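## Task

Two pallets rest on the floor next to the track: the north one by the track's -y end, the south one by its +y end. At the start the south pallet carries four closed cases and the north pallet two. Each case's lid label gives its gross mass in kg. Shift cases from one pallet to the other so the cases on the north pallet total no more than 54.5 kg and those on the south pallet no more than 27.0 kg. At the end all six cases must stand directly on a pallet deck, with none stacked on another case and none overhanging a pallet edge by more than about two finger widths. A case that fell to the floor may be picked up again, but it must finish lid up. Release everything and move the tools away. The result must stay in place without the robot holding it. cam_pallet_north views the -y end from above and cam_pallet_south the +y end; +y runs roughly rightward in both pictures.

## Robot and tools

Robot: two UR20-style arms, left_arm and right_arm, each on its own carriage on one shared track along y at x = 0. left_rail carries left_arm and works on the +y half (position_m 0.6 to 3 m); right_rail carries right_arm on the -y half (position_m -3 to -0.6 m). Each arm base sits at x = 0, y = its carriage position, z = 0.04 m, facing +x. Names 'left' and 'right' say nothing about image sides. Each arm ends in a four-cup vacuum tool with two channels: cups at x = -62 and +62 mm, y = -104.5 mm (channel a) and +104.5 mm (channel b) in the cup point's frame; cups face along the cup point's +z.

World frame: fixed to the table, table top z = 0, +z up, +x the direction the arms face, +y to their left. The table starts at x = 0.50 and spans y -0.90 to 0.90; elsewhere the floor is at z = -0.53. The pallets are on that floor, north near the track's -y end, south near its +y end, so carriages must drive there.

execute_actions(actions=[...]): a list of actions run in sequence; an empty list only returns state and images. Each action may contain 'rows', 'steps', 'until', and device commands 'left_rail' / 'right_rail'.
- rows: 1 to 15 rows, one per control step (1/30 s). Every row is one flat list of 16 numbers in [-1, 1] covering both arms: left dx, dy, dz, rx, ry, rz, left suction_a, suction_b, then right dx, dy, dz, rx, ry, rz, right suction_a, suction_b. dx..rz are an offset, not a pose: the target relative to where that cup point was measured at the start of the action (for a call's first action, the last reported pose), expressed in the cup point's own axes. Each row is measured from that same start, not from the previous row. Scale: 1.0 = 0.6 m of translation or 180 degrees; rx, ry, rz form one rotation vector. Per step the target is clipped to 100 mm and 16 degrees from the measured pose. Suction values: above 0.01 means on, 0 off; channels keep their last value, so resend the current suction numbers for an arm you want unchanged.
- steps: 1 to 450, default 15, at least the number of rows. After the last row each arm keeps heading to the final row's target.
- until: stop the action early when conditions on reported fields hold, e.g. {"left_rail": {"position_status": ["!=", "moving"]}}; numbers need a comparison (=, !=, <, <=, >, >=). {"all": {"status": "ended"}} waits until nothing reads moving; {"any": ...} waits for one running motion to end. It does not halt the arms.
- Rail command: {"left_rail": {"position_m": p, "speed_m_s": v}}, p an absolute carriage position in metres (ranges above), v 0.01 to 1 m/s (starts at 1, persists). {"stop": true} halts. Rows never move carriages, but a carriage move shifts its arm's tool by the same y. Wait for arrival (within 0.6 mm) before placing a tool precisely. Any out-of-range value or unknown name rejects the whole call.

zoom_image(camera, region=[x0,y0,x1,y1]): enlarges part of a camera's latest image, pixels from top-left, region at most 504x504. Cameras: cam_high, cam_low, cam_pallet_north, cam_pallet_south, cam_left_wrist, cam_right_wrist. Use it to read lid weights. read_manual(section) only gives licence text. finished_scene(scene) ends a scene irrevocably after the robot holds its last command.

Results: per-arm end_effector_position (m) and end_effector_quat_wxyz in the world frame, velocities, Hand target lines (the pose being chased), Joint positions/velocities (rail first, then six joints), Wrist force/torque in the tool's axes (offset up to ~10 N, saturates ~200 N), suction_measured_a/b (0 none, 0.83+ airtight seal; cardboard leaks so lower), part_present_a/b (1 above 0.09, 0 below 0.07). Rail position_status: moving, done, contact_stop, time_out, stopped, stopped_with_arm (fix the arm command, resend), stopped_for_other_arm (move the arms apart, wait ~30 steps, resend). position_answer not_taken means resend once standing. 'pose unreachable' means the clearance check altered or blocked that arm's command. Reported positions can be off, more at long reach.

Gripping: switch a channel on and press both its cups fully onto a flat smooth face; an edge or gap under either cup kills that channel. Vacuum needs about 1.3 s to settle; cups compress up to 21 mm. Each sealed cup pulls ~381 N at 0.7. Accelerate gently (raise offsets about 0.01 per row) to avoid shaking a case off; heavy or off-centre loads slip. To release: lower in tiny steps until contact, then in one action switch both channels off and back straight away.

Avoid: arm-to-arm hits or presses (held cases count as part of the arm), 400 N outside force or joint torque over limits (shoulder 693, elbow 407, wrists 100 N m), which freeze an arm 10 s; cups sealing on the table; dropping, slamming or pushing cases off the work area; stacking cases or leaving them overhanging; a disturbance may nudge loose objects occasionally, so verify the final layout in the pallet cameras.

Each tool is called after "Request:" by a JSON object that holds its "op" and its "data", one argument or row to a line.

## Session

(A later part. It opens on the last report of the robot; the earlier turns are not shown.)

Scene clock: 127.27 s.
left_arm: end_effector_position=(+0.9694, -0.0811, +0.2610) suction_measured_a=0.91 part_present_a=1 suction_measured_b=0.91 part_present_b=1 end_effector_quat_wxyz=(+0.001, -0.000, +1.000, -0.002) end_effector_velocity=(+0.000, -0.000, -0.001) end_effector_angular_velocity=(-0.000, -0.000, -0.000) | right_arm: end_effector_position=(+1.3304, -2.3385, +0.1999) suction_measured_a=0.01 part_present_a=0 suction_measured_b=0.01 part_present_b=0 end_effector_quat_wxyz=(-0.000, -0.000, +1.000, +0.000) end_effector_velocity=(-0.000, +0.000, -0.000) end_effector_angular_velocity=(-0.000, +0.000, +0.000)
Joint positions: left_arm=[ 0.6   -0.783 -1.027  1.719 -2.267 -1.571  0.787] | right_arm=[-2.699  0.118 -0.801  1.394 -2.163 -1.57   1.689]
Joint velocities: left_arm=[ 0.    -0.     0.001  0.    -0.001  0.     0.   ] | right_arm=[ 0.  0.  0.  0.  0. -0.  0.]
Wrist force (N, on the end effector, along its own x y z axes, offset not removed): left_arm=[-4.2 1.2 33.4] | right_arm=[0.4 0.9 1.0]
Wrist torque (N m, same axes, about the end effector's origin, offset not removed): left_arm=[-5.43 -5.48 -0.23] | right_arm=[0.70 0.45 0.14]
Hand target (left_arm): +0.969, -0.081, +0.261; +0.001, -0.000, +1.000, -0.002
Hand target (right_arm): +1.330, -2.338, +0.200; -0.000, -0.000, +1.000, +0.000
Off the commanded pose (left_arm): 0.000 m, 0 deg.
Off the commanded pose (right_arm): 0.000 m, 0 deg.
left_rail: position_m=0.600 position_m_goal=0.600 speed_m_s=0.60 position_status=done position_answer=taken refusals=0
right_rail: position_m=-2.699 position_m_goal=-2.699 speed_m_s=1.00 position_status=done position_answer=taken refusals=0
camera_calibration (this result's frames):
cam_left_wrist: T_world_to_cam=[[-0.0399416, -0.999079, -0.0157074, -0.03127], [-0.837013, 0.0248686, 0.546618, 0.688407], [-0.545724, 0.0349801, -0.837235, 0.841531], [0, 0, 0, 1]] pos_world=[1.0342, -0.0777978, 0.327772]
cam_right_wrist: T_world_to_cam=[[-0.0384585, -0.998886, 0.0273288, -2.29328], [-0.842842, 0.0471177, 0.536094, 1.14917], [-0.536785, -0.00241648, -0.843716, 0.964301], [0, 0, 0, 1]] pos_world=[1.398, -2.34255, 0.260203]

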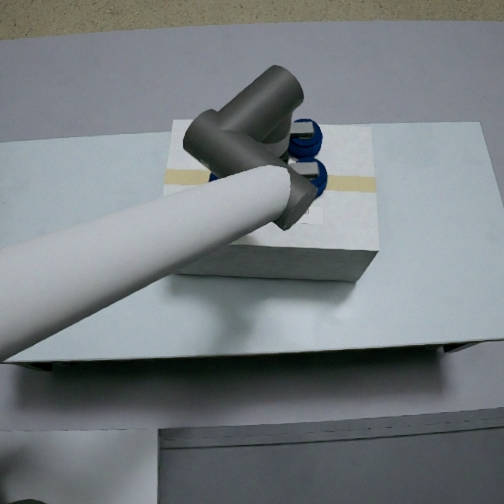

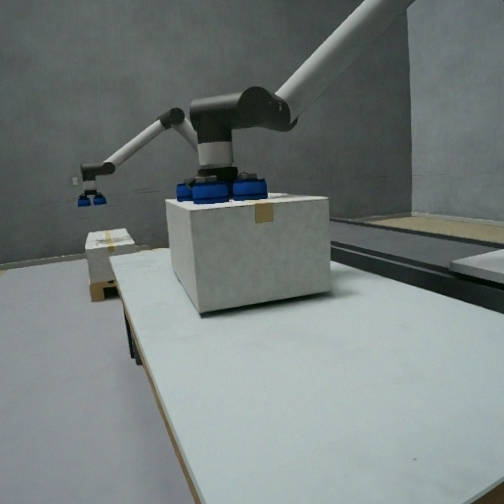

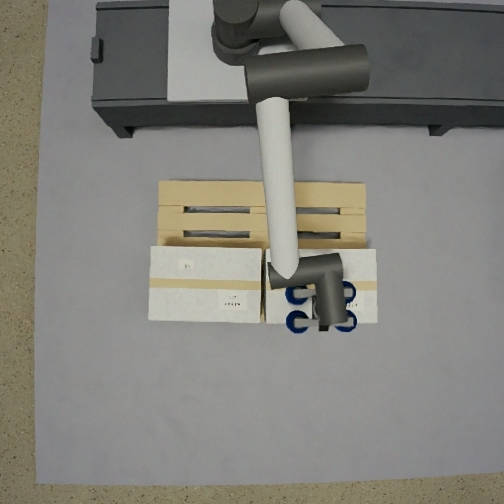

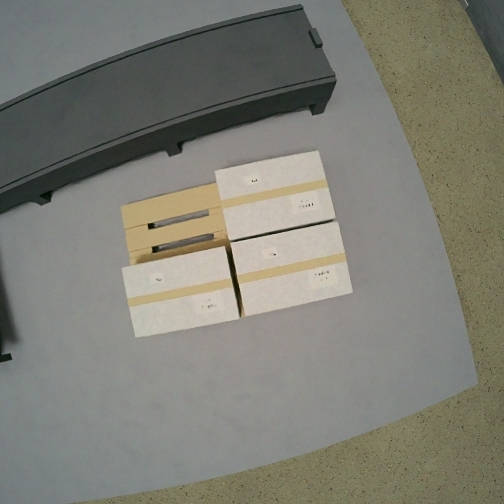

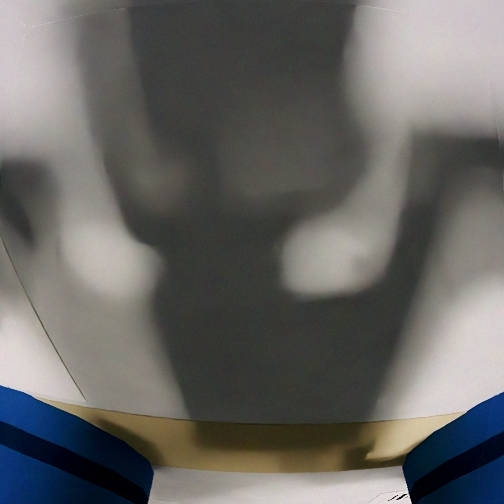

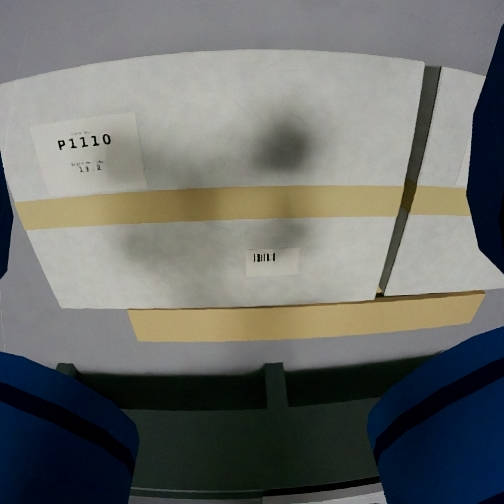

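Request:
{"op": "execute_actions", "data": {
  "actions": [
    {"rows":[[0,0,0.01,0,0,0,1,1,0,0,0,0,0,0,0,0],[0,0,0.02,0,0,0,1,1,0,0,0,0,0,0,0,0]],"steps":20}
  ]
}}

Scene clock: 129.83 s.
left_arm: end_effector_position=(+0.9693, -0.0813, +0.2491) suction_measured_a=0.91 part_present_a=1 suction_measured_b=0.91 part_present_b=1 end_effector_quat_wxyz=(+0.001, -0.000, +1.000, -0.002) end_effector_velocity=(+0.000, -0.000, -0.001) end_effector_angular_velocity=(-0.000, -0.000, +0.000) | right_arm: end_effector_position=(+1.3304, -2.3385, +0.1999) suction_measured_a=0.01 part_present_a=0 suction_measured_b=0.01 part_present_b=0 end_effector_quat_wxyz=(-0.000, -0.000, +1.000, +0.000) end_effector_velocity=(-0.000, -0.000, -0.000) end_effector_angular_velocity=(-0.000, +0.000, -0.000)
Joint positions: left_arm=[ 0.6   -0.783 -1.018  1.724 -2.281 -1.571  0.787] | right_arm=[-2.699  0.118 -0.801  1.394 -2.163 -1.57   1.689]
Joint velocities: left_arm=[ 0.     0.     0.001  0.    -0.001  0.    -0.   ] | right_arm=[ 0.  0.  0. -0.  0. -0.  0.]
Wrist force (N, on the end effector, along its own x y z axes, offset not removed): left_arm=[-3.5 -8.0 40.4] | right_arm=[1.8 1.9 0.4]
Wrist torque (N m, same axes, about the end effector's origin, offset not removed): left_arm=[-6.72 -5.69 -0.64] | right_arm=[0.59 0.05 0.21]
Hand target (left_arm): +0.969, -0.081, +0.249; +0.001, -0.000, +1.000, -0.002
Hand target (right_arm): +1.330, -2.338, +0.200; -0.000, -0.000, +1.000, +0.000
Off the commanded pose (left_arm): 0.000 m, 0 deg.
Off the commanded pose (right_arm): 0.000 m, 0 deg.
left_rail: position_m=0.600 position_m_goal=0.600 speed_m_s=0.60 position_status=done position_answer=taken refusals=0
right_rail: position_m=-2.699 position_m_goal=-2.699 speed_m_s=1.00 position_status=done position_answer=taken refusals=0
camera_calibration (this result's frames):
cam_left_wrist: T_world_to_cam=[[-0.0399844, -0.999077, -0.0157045, -0.0315478], [-0.837013, 0.0249061, 0.546616, 0.694856], [-0.54572, 0.035001, -0.837236, 0.83157], [0, 0, 0, 1]] pos_world=[1.03415, -0.0779306, 0.315906]
cam_right_wrist: T_world_to_cam=[[-0.0384584, -0.998886, 0.0273287, -2.29328], [-0.842842, 0.0471176, 0.536094, 1.14917], [-0.536785, -0.00241647, -0.843716, 0.964301], [0, 0, 0, 1]] pos_world=[1.398, -2.34255, 0.260203]

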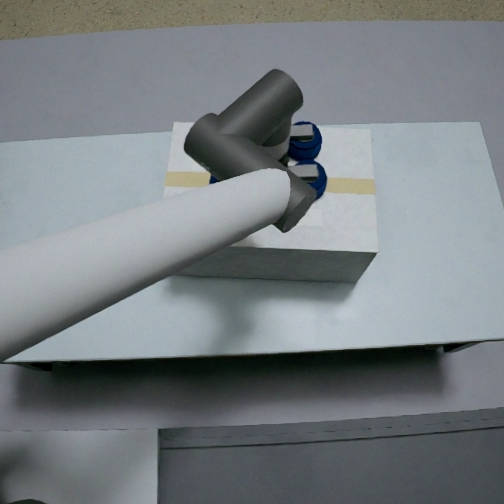

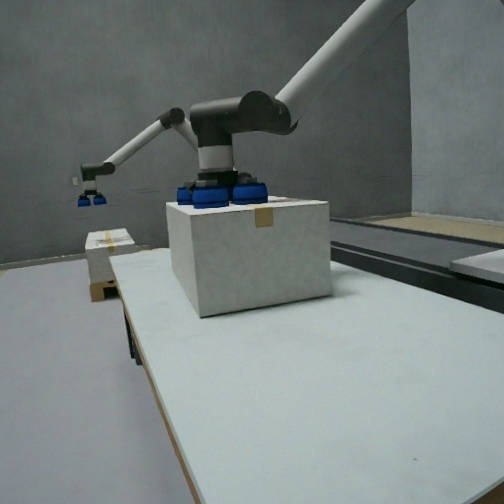

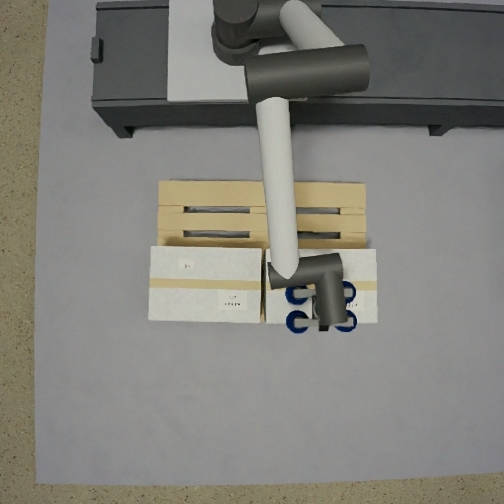

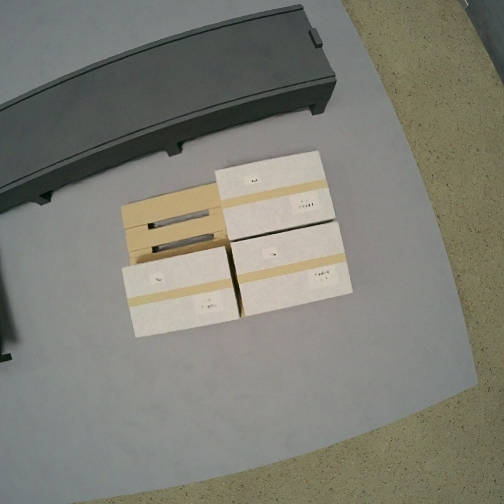

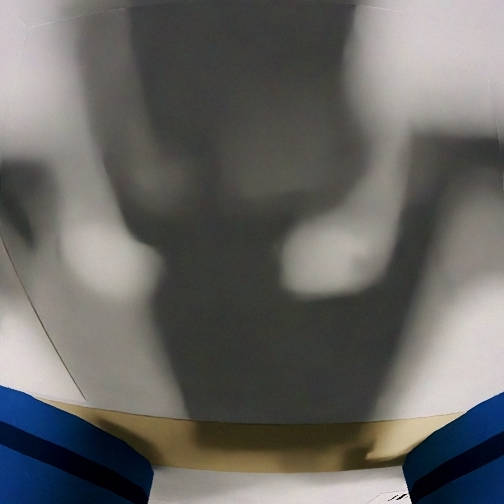

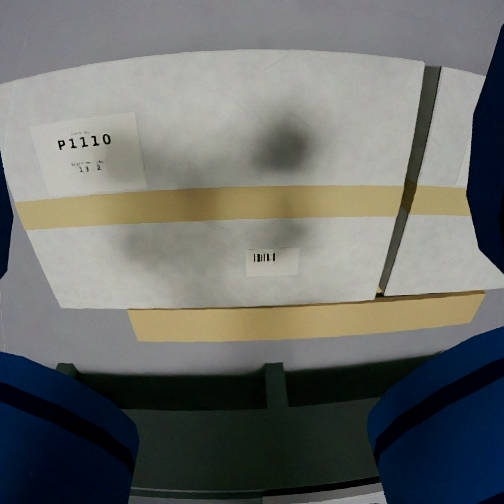

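Request:
{"op": "execute_actions", "data": {
  "actions": [
    {"rows":[[0,0,0.01,0,0,0,1,1,0,0,0,0,0,0,0,0],[0,0,0.02,0,0,0,1,1,0,0,0,0,0,0,0,0]],"steps":20}
  ]
}}

Scene clock: 142.63 s.
left_arm: end_effector_position=(+0.9702, -0.0819, +0.2448) suction_measured_a=0.91 part_present_a=1 suction_measured_b=0.91 part_present_b=1 end_effector_quat_wxyz=(+0.002, -0.000, +1.000, -0.003) end_effector_velocity=(-0.000, +0.000, -0.000) end_effector_angular_velocity=(-0.000, +0.000, -0.000) | right_arm: end_effector_position=(+1.3304, -2.3385, +0.1999) suction_measured_a=0.01 part_present_a=0 suction_measured_b=0.01 part_present_b=0 end_effector_quat_wxyz=(-0.000, -0.000, +1.000, +0.000) end_effector_velocity=(-0.000, +0.000, -0.000) end_effector_angular_velocity=(-0.000, +0.000, +0.000)
Joint positions: left_arm=[ 0.6   -0.783 -1.014  1.725 -2.289 -1.571  0.787] | right_arm=[-2.699  0.118 -0.801  1.394 -2.163 -1.57   1.689]
Joint velocities: left_arm=[ 0.  0. -0.  0.  0. -0.  0.] | right_arm=[ 0.  0.  0. -0.  0. -0.  0.]
Wrist force (N, on the end effector, along its own x y z axes, offset not removed): left_arm=[-10.0 -2.7 -60.6] | right_arm=[-1.3 0.0 0.9]
Wrist torque (N m, same axes, about the end effector's origin, offset not removed): left_arm=[-17.40 13.10 2.81] | right_arm=[0.42 0.70 0.13]
Hand target (left_arm): +0.970, -0.082, +0.245; +0.002, -0.000, +1.000, -0.003
Hand target (right_arm): +1.330, -2.338, +0.200; -0.000, -0.000, +1.000, +0.000
Off the commanded pose (left_arm): 0.008 m, 0 deg.
Off the commanded pose (right_arm): 0.000 m, 0 deg.
FORCE FAULT: contact force on the left arm reached its limit, and that arm stopped for 10 seconds. The contact can be on any part of that arm, not only on its tool. That arm's remaining commands of this call were not run. That arm holds still and accepts commands again. Move the arm away from the contact; if what it grips holds it there, let go first. Pushing or pulling that hard again can fault the arm again.
left_rail: position_m=0.600 position_m_goal=0.600 speed_m_s=0.60 position_status=done position_answer=taken refusals=0
right_rail: position_m=-2.699 position_m_goal=-2.699 speed_m_s=1.00 position_status=done position_answer=taken refusals=0
camera_calibration (this result's frames):
cam_left_wrist: T_world_to_cam=[[-0.0399442, -0.999106, -0.0138536, -0.0327007], [-0.838163, 0.0259555, 0.544802, 0.699667], [-0.543956, 0.0333733, -0.83845, 0.826884], [0, 0, 0, 1]] pos_world=[1.03492, -0.0784275, 0.311667]
cam_right_wrist: T_world_to_cam=[[-0.0384585, -0.998886, 0.0273289, -2.29328], [-0.842842, 0.0471178, 0.536094, 1.14917], [-0.536785, -0.00241661, -0.843716, 0.964301], [0, 0, 0, 1]] pos_world=[1.398, -2.34255, 0.260204]

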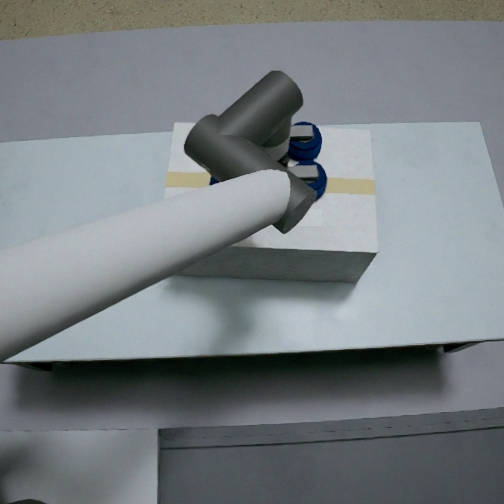

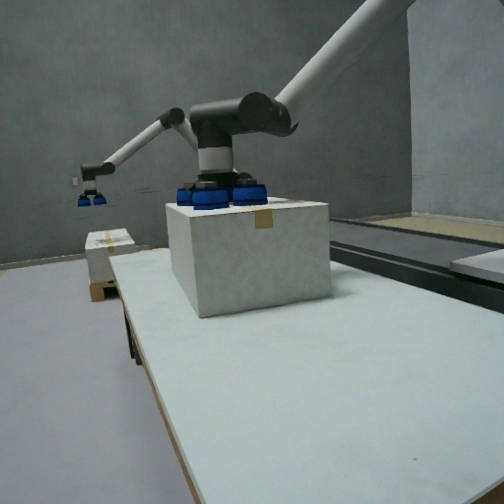

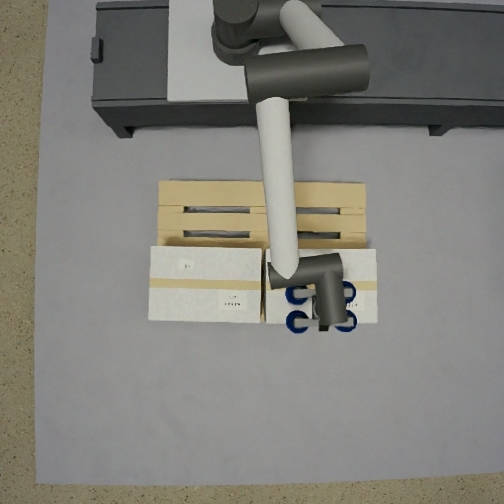

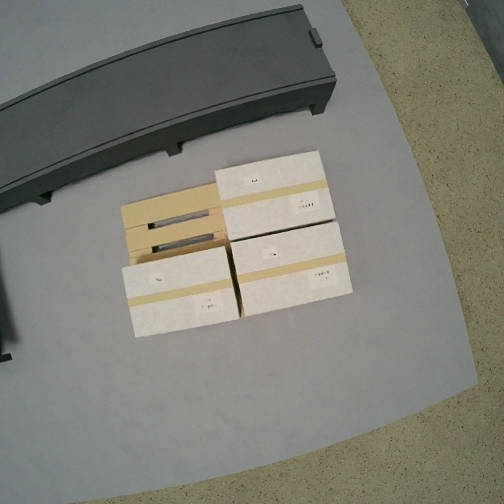

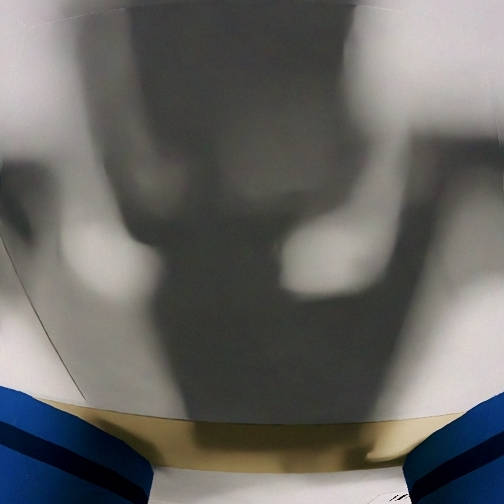

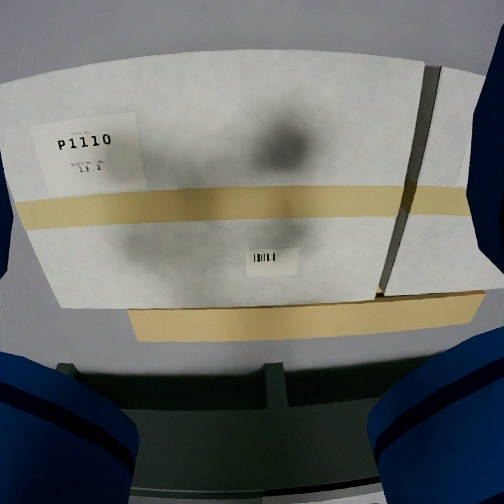

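Request:
{"op": "execute_actions", "data": {
  "actions": [
    {"rows":[[0,0,-0.05,0,0,0,0,0,0,0,-0.1,0,0,0,0,0],[0,0,-0.12,0,0,0,0,0,0,0,-0.2,0,0,0,0,0],[0,0,-0.2,0,0,0,0,0,0.1,0,-0.3,0,0,0,0,0],[0,0,-0.3,0,0,0,0,0,0.2,0,-0.4,0,0,0,0,0]],"steps":30},
    {"rows":[[0.2,1.0,0,0,0,0,0,0,0,0,0,0,0,0,0,0]],"steps":50},
    {"left_rail":{"position_m":2.55,"speed_m_s":1.0},"right_rail":{"position_m":-0.75},"steps":150,"until":{"all":{"status":"ended"}}}
  ]
}}

Scene clock: 154.97 s.
left_arm: end_effector_position=(+0.8489, +2.4685, +0.4218) suction_measured_a=0.00 part_present_a=0 suction_measured_b=0.00 part_present_b=0 end_effector_quat_wxyz=(+0.003, -0.000, +1.000, -0.002) end_effector_velocity=(-0.000, -0.000, -0.000) end_effector_angular_velocity=(-0.000, +0.000, -0.001) | right_arm: end_effector_position=(+1.2115, -0.3890, +0.4385) suction_measured_a=0.01 part_present_a=0 suction_measured_b=0.01 part_present_b=0 end_effector_quat_wxyz=(-0.000, -0.000, +1.000, +0.000) end_effector_velocity=(+0.000, -0.002, +0.000) end_effector_angular_velocity=(-0.000, -0.000, -0.001)
Joint positions: left_arm=[ 2.55  -0.333 -1.482  2.106 -2.201 -1.573  1.237] | right_arm=[-0.75   0.13  -1.056  1.48  -1.994 -1.57   1.7  ]
Joint velocities: left_arm=[ 0.    -0.001  0.    -0.     0.    -0.     0.   ] | right_arm=[ 0.    -0.001 -0.     0.     0.    -0.     0.   ]
Wrist force (N, on the end effector, along its own x y z axes, offset not removed): left_arm=[-5.9 -2.3 -7.6] | right_arm=[2.0 -0.7 -4.7]
Wrist torque (N m, same axes, about the end effector's origin, offset not removed): left_arm=[0.25 1.14 -0.35] | right_arm=[0.44 0.20 0.19]
Hand target (left_arm): +0.849, +2.468, +0.422; +0.003, -0.000, +1.000, -0.002
Hand target (right_arm): +1.211, -0.389, +0.438; -0.000, -0.000, +1.000, +0.000
Off the commanded pose (left_arm): 0.001 m, 0 deg.
Off the commanded pose (right_arm): 0.000 m, 0 deg.
left_rail: position_m=2.550 position_m_goal=2.550 speed_m_s=1.00 position_status=done position_answer=taken refusals=0
right_rail: position_m=-0.750 position_m_goal=-0.750 speed_m_s=1.00 position_status=done position_answer=taken refusals=0
camera_calibration (this result's frames):
cam_left_wrist: T_world_to_cam=[[-0.0398484, -0.999101, -0.0144744, 2.51315], [-0.838595, 0.0255633, 0.544155, 0.436968], [-0.543296, 0.0338219, -0.83886, 0.822716], [0, 0, 0, 1]] pos_world=[0.913562, 2.4719, 0.488742]
cam_right_wrist: T_world_to_cam=[[-0.0384642, -0.998885, 0.0273636, -0.357151], [-0.842808, 0.0471414, 0.536147, 0.829132], [-0.536839, -0.0024398, -0.843681, 1.10651], [0, 0, 0, 1]] pos_world=[1.27908, -0.39314, 0.498779]

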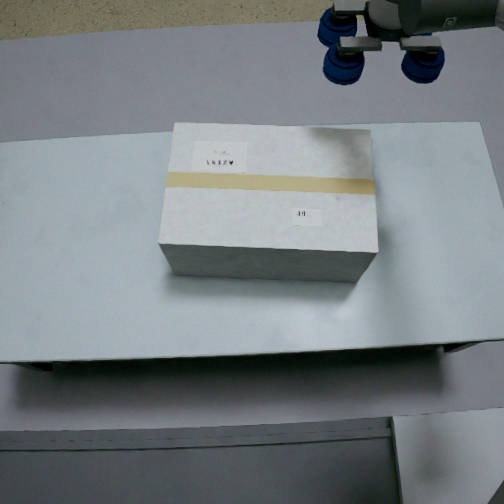

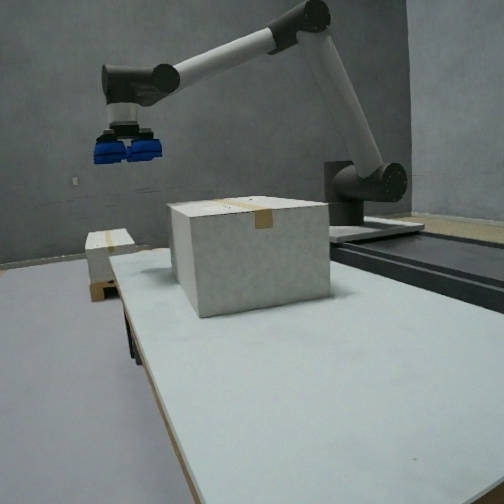

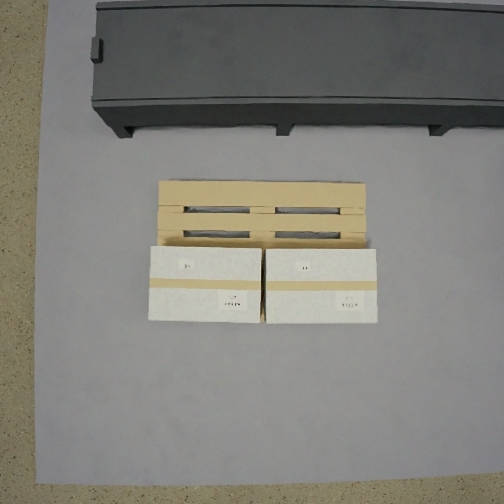

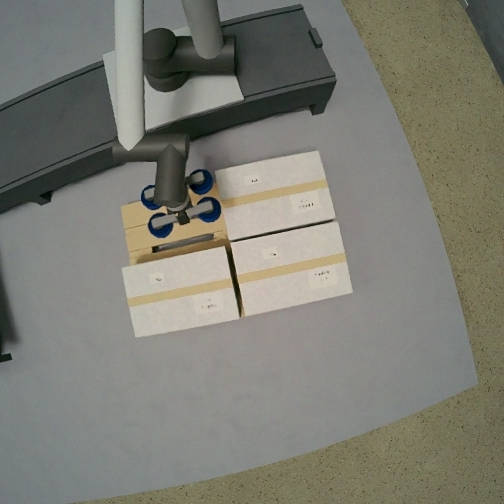

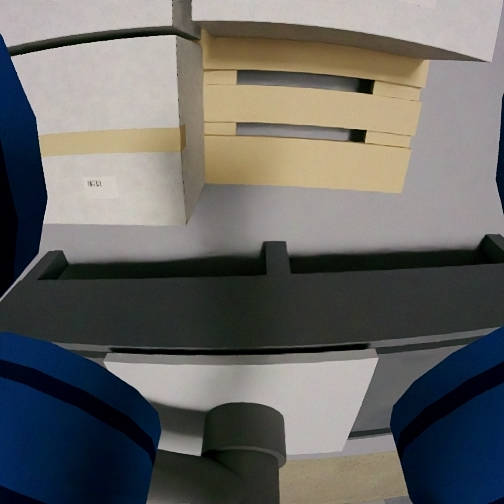

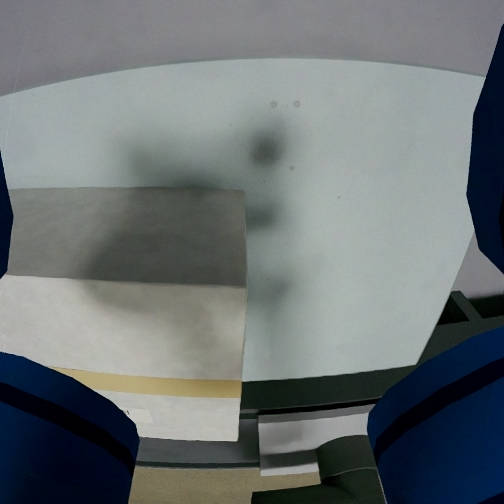

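Request:
{"op": "execute_actions", "data": {
  "actions": [
    {"rows":[[-0.62,-0.28,0,0,0,0,0,0,0.40,0.51,0,0,0,0,0,0]],"steps":50},
    {"rows":[[0,0,0.1,0,0,0,1,1,0,0,0.03,0,0,0,1,1],[0,0,0.2,0,0,0,1,1,0,0,0.06,0,0,0,1,1],[0,0,0.3,0,0,0,1,1,0,0,0.09,0,0,0,1,1],[0,0,0.4,0,0,0,1,1,0,0,0.12,0,0,0,1,1],[0,0,0.5,0,0,0,1,1,0,0,0.15,0,0,0,1,1],[0,0,0.6,0,0,0,1,1,0,0,0.18,0,0,0,1,1],[0,0,0.7,0,0,0,1,1,0,0,0.21,0,0,0,1,1],[0,0,0.8,0,0,0,1,1,0,0,0.24,0,0,0,1,1],[0,0,0.85,0,0,0,1,1,0,0,0.26,0,0,0,1,1],[0,0,0.88,0,0,0,1,1,0,0,0.27,0,0,0,1,1],[0,0,0.895,0,0,0,1,1,0,0,0.28,0,0,0,1,1],[0,0,0.905,0,0,0,1,1,0,0,0.289,0,0,0,1,1]],"steps":60}
  ]
}}

Scene clock: 168.57 s.
left_arm: end_effector_position=(+1.2234, +2.2992, -0.1183) suction_measured_a=0.91 part_present_a=1 suction_measured_b=0.91 part_present_b=1 end_effector_quat_wxyz=(+0.003, -0.000, +1.000, -0.002) end_effector_velocity=(+0.000, +0.000, -0.001) end_effector_angular_velocity=(-0.000, -0.000, +0.000) | right_arm: end_effector_position=(+0.9713, -0.0831, +0.2649) suction_measured_a=0.98 part_present_a=1 suction_measured_b=0.98 part_present_b=1 end_effector_quat_wxyz=(-0.000, -0.000, +1.000, +0.000) end_effector_velocity=(+0.000, -0.000, +0.000) end_effector_angular_velocity=(+0.000, -0.000, -0.000)
Joint positions: left_arm=[ 2.55  -0.363 -0.64   1.662 -2.6   -1.573  1.207] | right_arm=[-0.75   0.43  -1.035  1.726 -2.261 -1.57   2.   ]
Joint velocities: left_arm=[ 0.     0.     0.001 -0.    -0.001 -0.     0.   ] | right_arm=[ 0. -0.  0. -0. -0. -0. -0.]
Wrist force (N, on the end effector, along its own x y z axes, offset not removed): left_arm=[18.5 -21.5 -109.3] | right_arm=[5.5 4.8 43.6]
Wrist torque (N m, same axes, about the end effector's origin, offset not removed): left_arm=[-15.86 15.56 -5.09] | right_arm=[-4.37 -7.24 0.10]
Hand target (left_arm): +1.223, +2.299, -0.119; +0.003, -0.000, +1.000, -0.002
Hand target (right_arm): +0.971, -0.083, +0.265; -0.000, -0.000, +1.000, +0.000
Off the commanded pose (left_arm): 0.001 m, 0 deg.
Off the commanded pose (right_arm): 0.000 m, 0 deg.
left_rail: position_m=2.550 position_m_goal=2.550 speed_m_s=1.00 position_status=done position_answer=taken refusals=0
right_rail: position_m=-0.750 position_m_goal=-0.750 speed_m_s=1.00 position_status=done position_answer=taken refusals=0
camera_calibration (this result's frames):
cam_left_wrist: T_world_to_cam=[[-0.0398535, -0.999102, -0.0143691, 2.35111], [-0.838849, 0.0256407, 0.54376, 1.04934], [-0.542903, 0.0337242, -0.839118, 0.578535], [0, 0, 0, 1]] pos_world=[1.28802, 2.30258, -0.0513451]
cam_right_wrist: T_world_to_cam=[[-0.0384412, -0.998882, 0.0275321, -0.0560914], [-0.842609, 0.0472134, 0.536452, 0.705092], [-0.537151, -0.00257691, -0.843482, 0.832103], [0, 0, 0, 1]] pos_world=[1.03893, -0.0871742, 0.325161]

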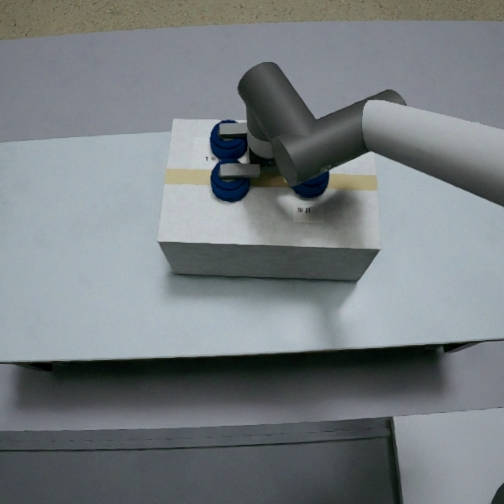

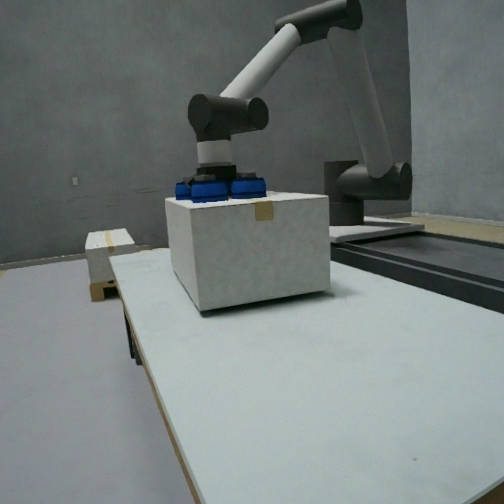

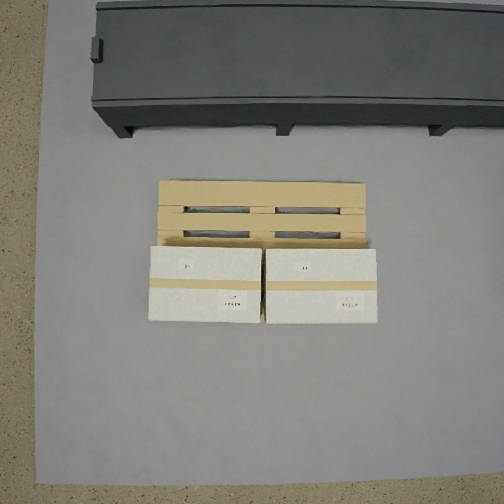

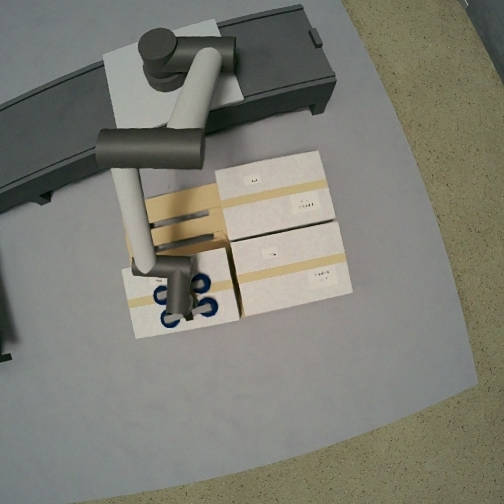

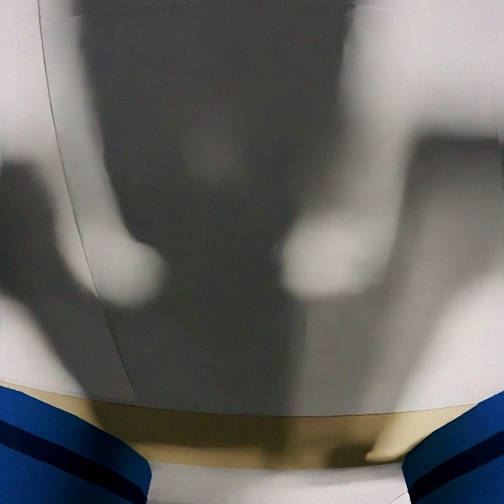

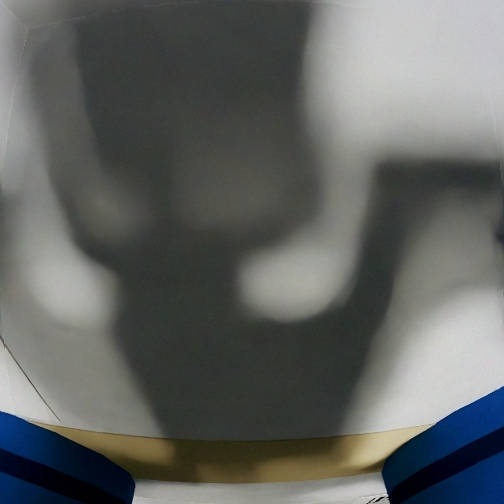

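Request:
{"op": "execute_actions", "data": {
  "actions": [
    {"rows":[[0,0,-0.02,0,0,0,1,1,0,0,-0.01,0,0,0,1,1],[0,0,-0.05,0,0,0,1,1,0,0,-0.03,0,0,0,1,1],[0,0,-0.09,0,0,0,1,1,0,0,-0.05,0,0,0,1,1],[0,0,-0.14,0,0,0,1,1,0,0,-0.08,0,0,0,1,1],[0,0,-0.2,0,0,0,1,1,0,0,-0.11,0,0,0,1,1],[0,0,-0.27,0,0,0,1,1,0,0,-0.14,0,0,0,1,1],[0,0,-0.35,0,0,0,1,1,0,0,-0.17,0,0,0,1,1],[0,0,-0.43,0,0,0,1,1,0,0,-0.2,0,0,0,1,1],[0,0,-0.51,0,0,0,1,1,0,0,-0.23,0,0,0,1,1],[0,0,-0.59,0,0,0,1,1,0,0,-0.26,0,0,0,1,1],[0,0,-0.67,0,0,0,1,1,0,0,-0.29,0,0,0,1,1],[0,0,-0.75,0,0,0,1,1,0,0,-0.31,0,0,0,1,1],[0,0,-0.83,0,0,0,1,1,0,0,-0.31,0,0,0,1,1],[0,0,-0.9,0,0,0,1,1,0,0,-0.31,0,0,0,1,1],[0,0,-0.95,0,0,0,1,1,0,0,-0.31,0,0,0,1,1]],"steps":60},
    {"left_rail":{"position_m":0.7,"speed_m_s":0.6},"right_rail":{"position_m":-2.6,"speed_m_s":0.6},"steps":200,"until":{"all":{"status":"ended"}}}
  ]
}}

Scene clock: 191.60 s.
left_arm: end_effector_position=(+1.2208, +0.4509, +0.4516) suction_measured_a=0.91 part_present_a=1 suction_measured_b=0.91 part_present_b=1 end_effector_quat_wxyz=(+0.003, -0.000, +1.000, -0.002) end_effector_velocity=(+0.000, +0.003, -0.000) end_effector_angular_velocity=(+0.004, +0.001, +0.001) | right_arm: end_effector_position=(+0.9713, -1.9333, +0.4510) suction_measured_a=0.98 part_present_a=1 suction_measured_b=0.98 part_present_b=1 end_effector_quat_wxyz=(-0.000, -0.000, +1.000, +0.000) end_effector_velocity=(-0.001, +0.004, +0.001) end_effector_angular_velocity=(+0.006, +0.001, +0.002)
Joint positions: left_arm=[ 0.7   -0.363 -1.083  1.506 -2.001 -1.573  1.207] | right_arm=[-2.6    0.43  -1.153  1.616 -2.033 -1.57   2.   ]
Joint velocities: left_arm=[0.    0.001 0.    0.    0.002 0.003 0.   ] | right_arm=[ 0.     0.002 -0.    -0.001 -0.001  0.006  0.   ]
Wrist force (N, on the end effector, along its own x y z axes, offset not removed): left_arm=[-3.6 -7.2 -22.3] | right_arm=[4.6 2.6 38.5]
Wrist torque (N m, same axes, about the end effector's origin, offset not removed): left_arm=[2.18 -1.96 -0.28] | right_arm=[-4.17 -7.40 0.13]
Hand target (left_arm): +1.221, +0.451, +0.452; +0.003, -0.000, +1.000, -0.002
Hand target (right_arm): +0.971, -1.933, +0.451; -0.000, -0.000, +1.000, +0.000
Off the commanded pose (left_arm): 0.001 m, 0 deg.
Off the commanded pose (right_arm): 0.000 m, 0 deg.
left_rail: position_m=0.700 position_m_goal=0.700 speed_m_s=0.60 position_status=done position_answer=taken refusals=0
right_rail: position_m=-2.600 position_m_goal=-2.600 speed_m_s=0.60 position_status=done position_answer=taken refusals=0
camera_calibration (this result's frames):
cam_left_wrist: T_world_to_cam=[[-0.0398685, -0.999102, -0.0143649, 0.512658], [-0.838892, 0.0256583, 0.543693, 0.784725], [-0.542836, 0.0337268, -0.839161, 1.1176], [0, 0, 0, 1]] pos_world=[1.28541, 0.454369, 0.51856]
cam_right_wrist: T_world_to_cam=[[-0.0384563, -0.998882, 0.0274903, -1.90933], [-0.842591, 0.0472037, 0.536482, 0.692528], [-0.53718, -0.00253194, -0.843464, 0.984401], [0, 0, 0, 1]] pos_world=[1.03889, -1.93739, 0.511265]

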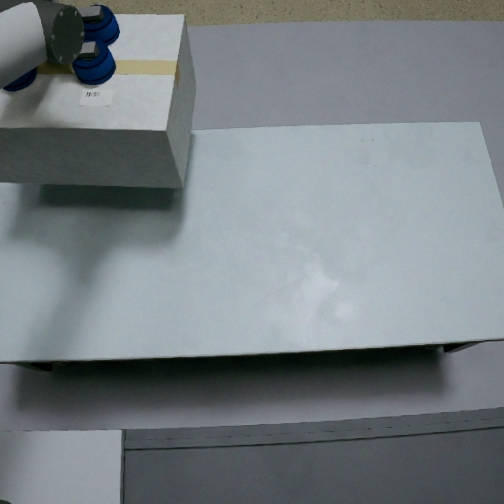

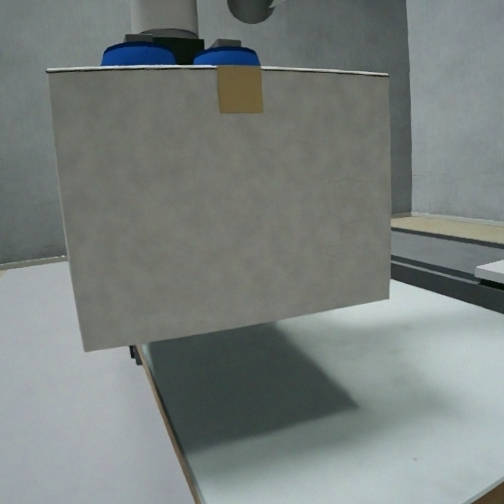

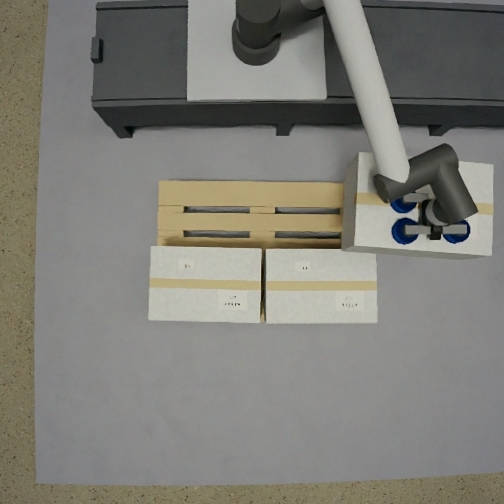

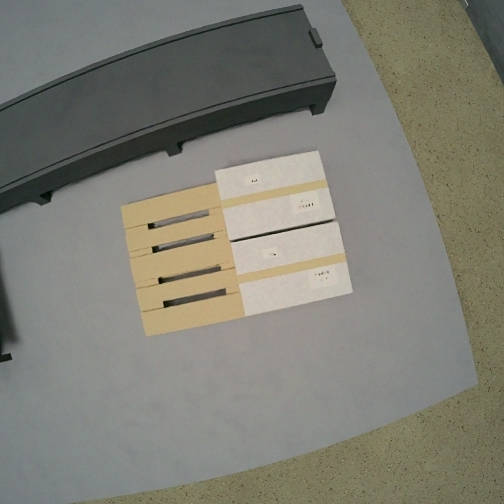

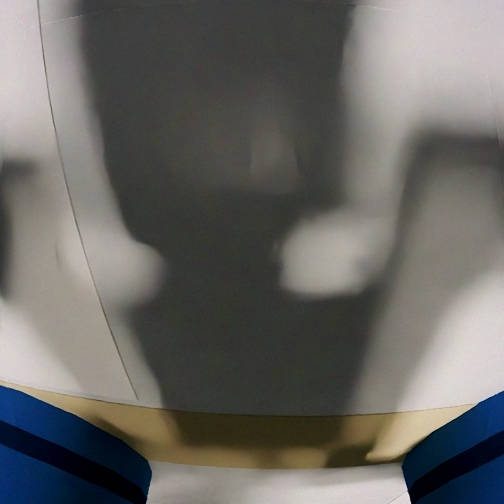

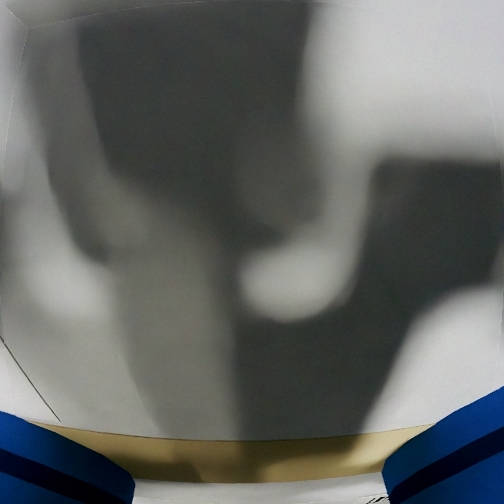

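Request:
{"op": "execute_actions", "data": {
  "actions": [
    {"rows":[[0.04,-0.08,0,0,0,0,1,1,0.03,-0.06,0,0,0,0,1,1],[0.08,-0.18,0,0,0,0,1,1,0.06,-0.13,0,0,0,0,1,1],[0.14,-0.3,0,0,0,0,1,1,0.1,-0.2,0,0,0,0,1,1],[0.2,-0.42,0,0,0,0,1,1,0.14,-0.28,0,0,0,0,1,1],[0.26,-0.54,0,0,0,0,1,1,0.18,-0.36,0,0,0,0,1,1],[0.32,-0.66,0,0,0,0,1,1,0.22,-0.44,0,0,0,0,1,1],[0.37,-0.76,0,0,0,0,1,1,0.25,-0.52,0,0,0,0,1,1],[0.4,-0.84,0,0,0,0,1,1,0.27,-0.6,0,0,0,0,1,1],[0.42,-0.88,0,0,0,0,1,1,0.285,-0.65,0,0,0,0,1,1]],"steps":45},
    {"rows":[[0,0,0.04,0,0,0,1,1,0,0,0.06,0,0,0,1,1],[0,0,0.08,0,0,0,1,1,0,0,0.13,0,0,0,1,1],[0,0,0.12,0,0,0,1,1,0,0,0.2,0,0,0,1,1],[0,0,0.16,0,0,0,1,1,0,0,0.27,0,0,0,1,1],[0,0,0.2,0,0,0,1,1,0,0,0.34,0,0,0,1,1],[0,0,0.24,0,0,0,1,1,0,0,0.41,0,0,0,1,1],[0,0,0.27,0,0,0,1,1,0,0,0.48,0,0,0,1,1],[0,0,0.3,0,0,0,1,1,0,0,0.55,0,0,0,1,1],[0,0,0.3,0,0,0,1,1,0,0,0.62,0,0,0,1,1],[0,0,0.3,0,0,0,1,1,0,0,0.69,0,0,0,1,1],[0,0,0.3,0,0,0,1,1,0,0,0.76,0,0,0,1,1],[0,0,0.3,0,0,0,1,1,0,0,0.8,0,0,0,1,1]],"steps":40}
  ]
}}

Scene clock: 212.83 s.
left_arm: end_effector_position=(+0.9718, -0.0724, +0.2723) suction_measured_a=0.91 part_present_a=1 suction_measured_b=0.91 part_present_b=1 end_effector_quat_wxyz=(+0.003, -0.000, +1.000, -0.003) end_effector_velocity=(+0.000, +0.000, -0.000) end_effector_angular_velocity=(+0.000, +0.000, +0.000) | right_arm: end_effector_position=(+0.7984, -2.3231, -0.0226) suction_measured_a=0.98 part_present_a=1 suction_measured_b=0.98 part_present_b=1 end_effector_quat_wxyz=(-0.001, -0.000, +1.000, +0.000) end_effector_velocity=(+0.019, +0.005, -0.051) end_effector_angular_velocity=(+0.002, -0.016, -0.000)
Joint positions: left_arm=[ 0.7   -0.834 -0.983  1.62  -2.216 -1.571  0.736] | right_arm=[-2.6    0.093 -0.949  2.298 -2.917 -1.57   1.664]
Joint velocities: left_arm=[ 0.  0.  0.  0. -0.  0.  0.] | right_arm=[ 0.     0.003  0.086 -0.022 -0.081  0.001  0.003]
Wrist force (N, on the end effector, along its own x y z axes, offset not removed): left_arm=[-7.3 -3.1 -11.6] | right_arm=[-5.5 2.9 47.1]
Wrist torque (N m, same axes, about the end effector's origin, offset not removed): left_arm=[2.69 -1.77 -0.27] | right_arm=[-4.91 -6.69 -0.03]
Hand target (left_arm): +0.972, -0.073, +0.272; +0.002, -0.000, +1.000, -0.003
Hand target (right_arm): +0.801, -2.323, -0.029; -0.000, -0.000, +1.000, +0.000
Off the commanded pose (left_arm): 0.000 m, 0 deg.
Off the commanded pose (right_arm): 0.007 m, 0 deg.
left_rail: position_m=0.700 position_m_goal=0.700 speed_m_s=0.60 position_status=done position_answer=taken refusals=0
right_rail: position_m=-2.600 position_m_goal=-2.600 speed_m_s=0.60 position_status=done position_answer=taken refusals=0
camera_calibration (this result's frames):
cam_left_wrist: T_world_to_cam=[[-0.0403433, -0.999094, -0.0135341, -0.02252], [-0.838507, 0.0264863, 0.544246, 0.686287], [-0.543395, 0.0333052, -0.838816, 0.850074], [0, 0, 0, 1]] pos_world=[1.03647, -0.0689886, 0.339242]
cam_right_wrist: T_world_to_cam=[[-0.0384598, -0.998873, 0.0278178, -2.29232], [-0.841534, 0.047388, 0.538122, 0.818961], [-0.538834, -0.0027135, -0.842408, 0.492014], [0, 0, 0, 1]] pos_world=[0.866135, -2.32721, 0.037542]

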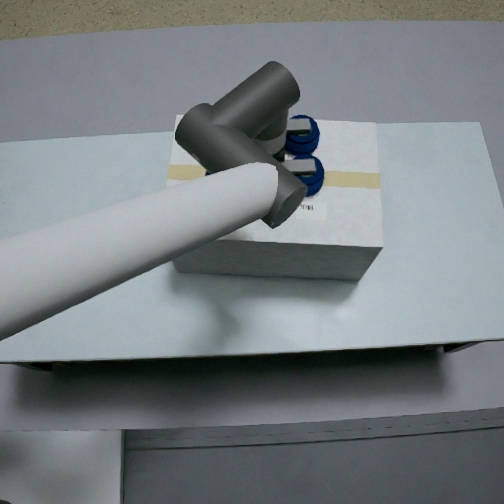

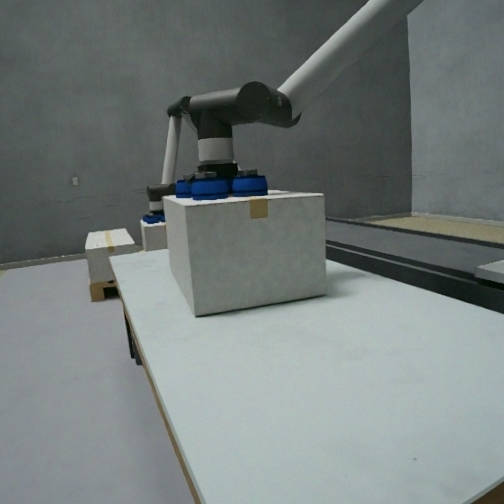

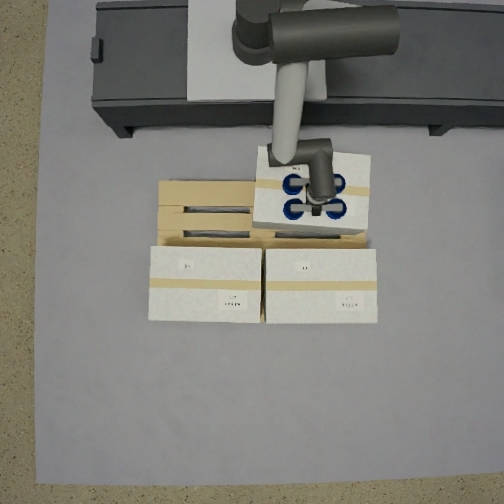

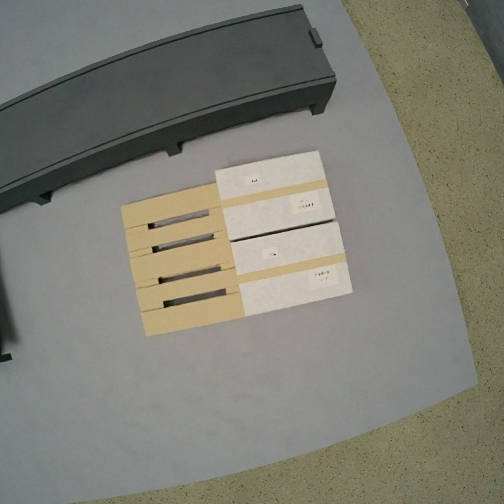

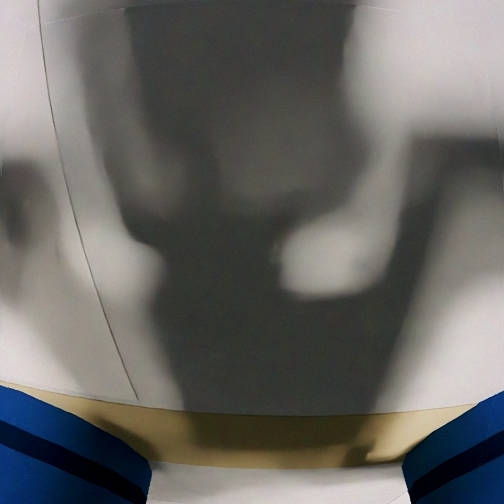

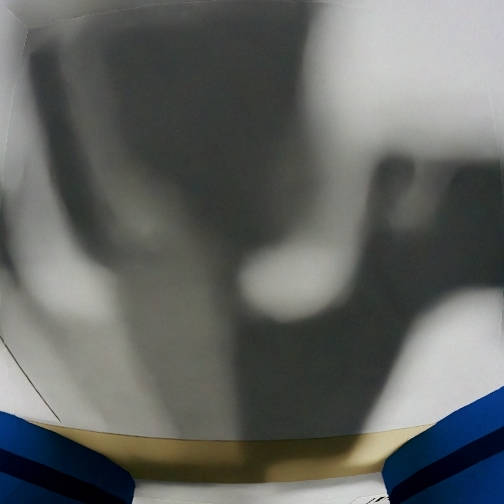

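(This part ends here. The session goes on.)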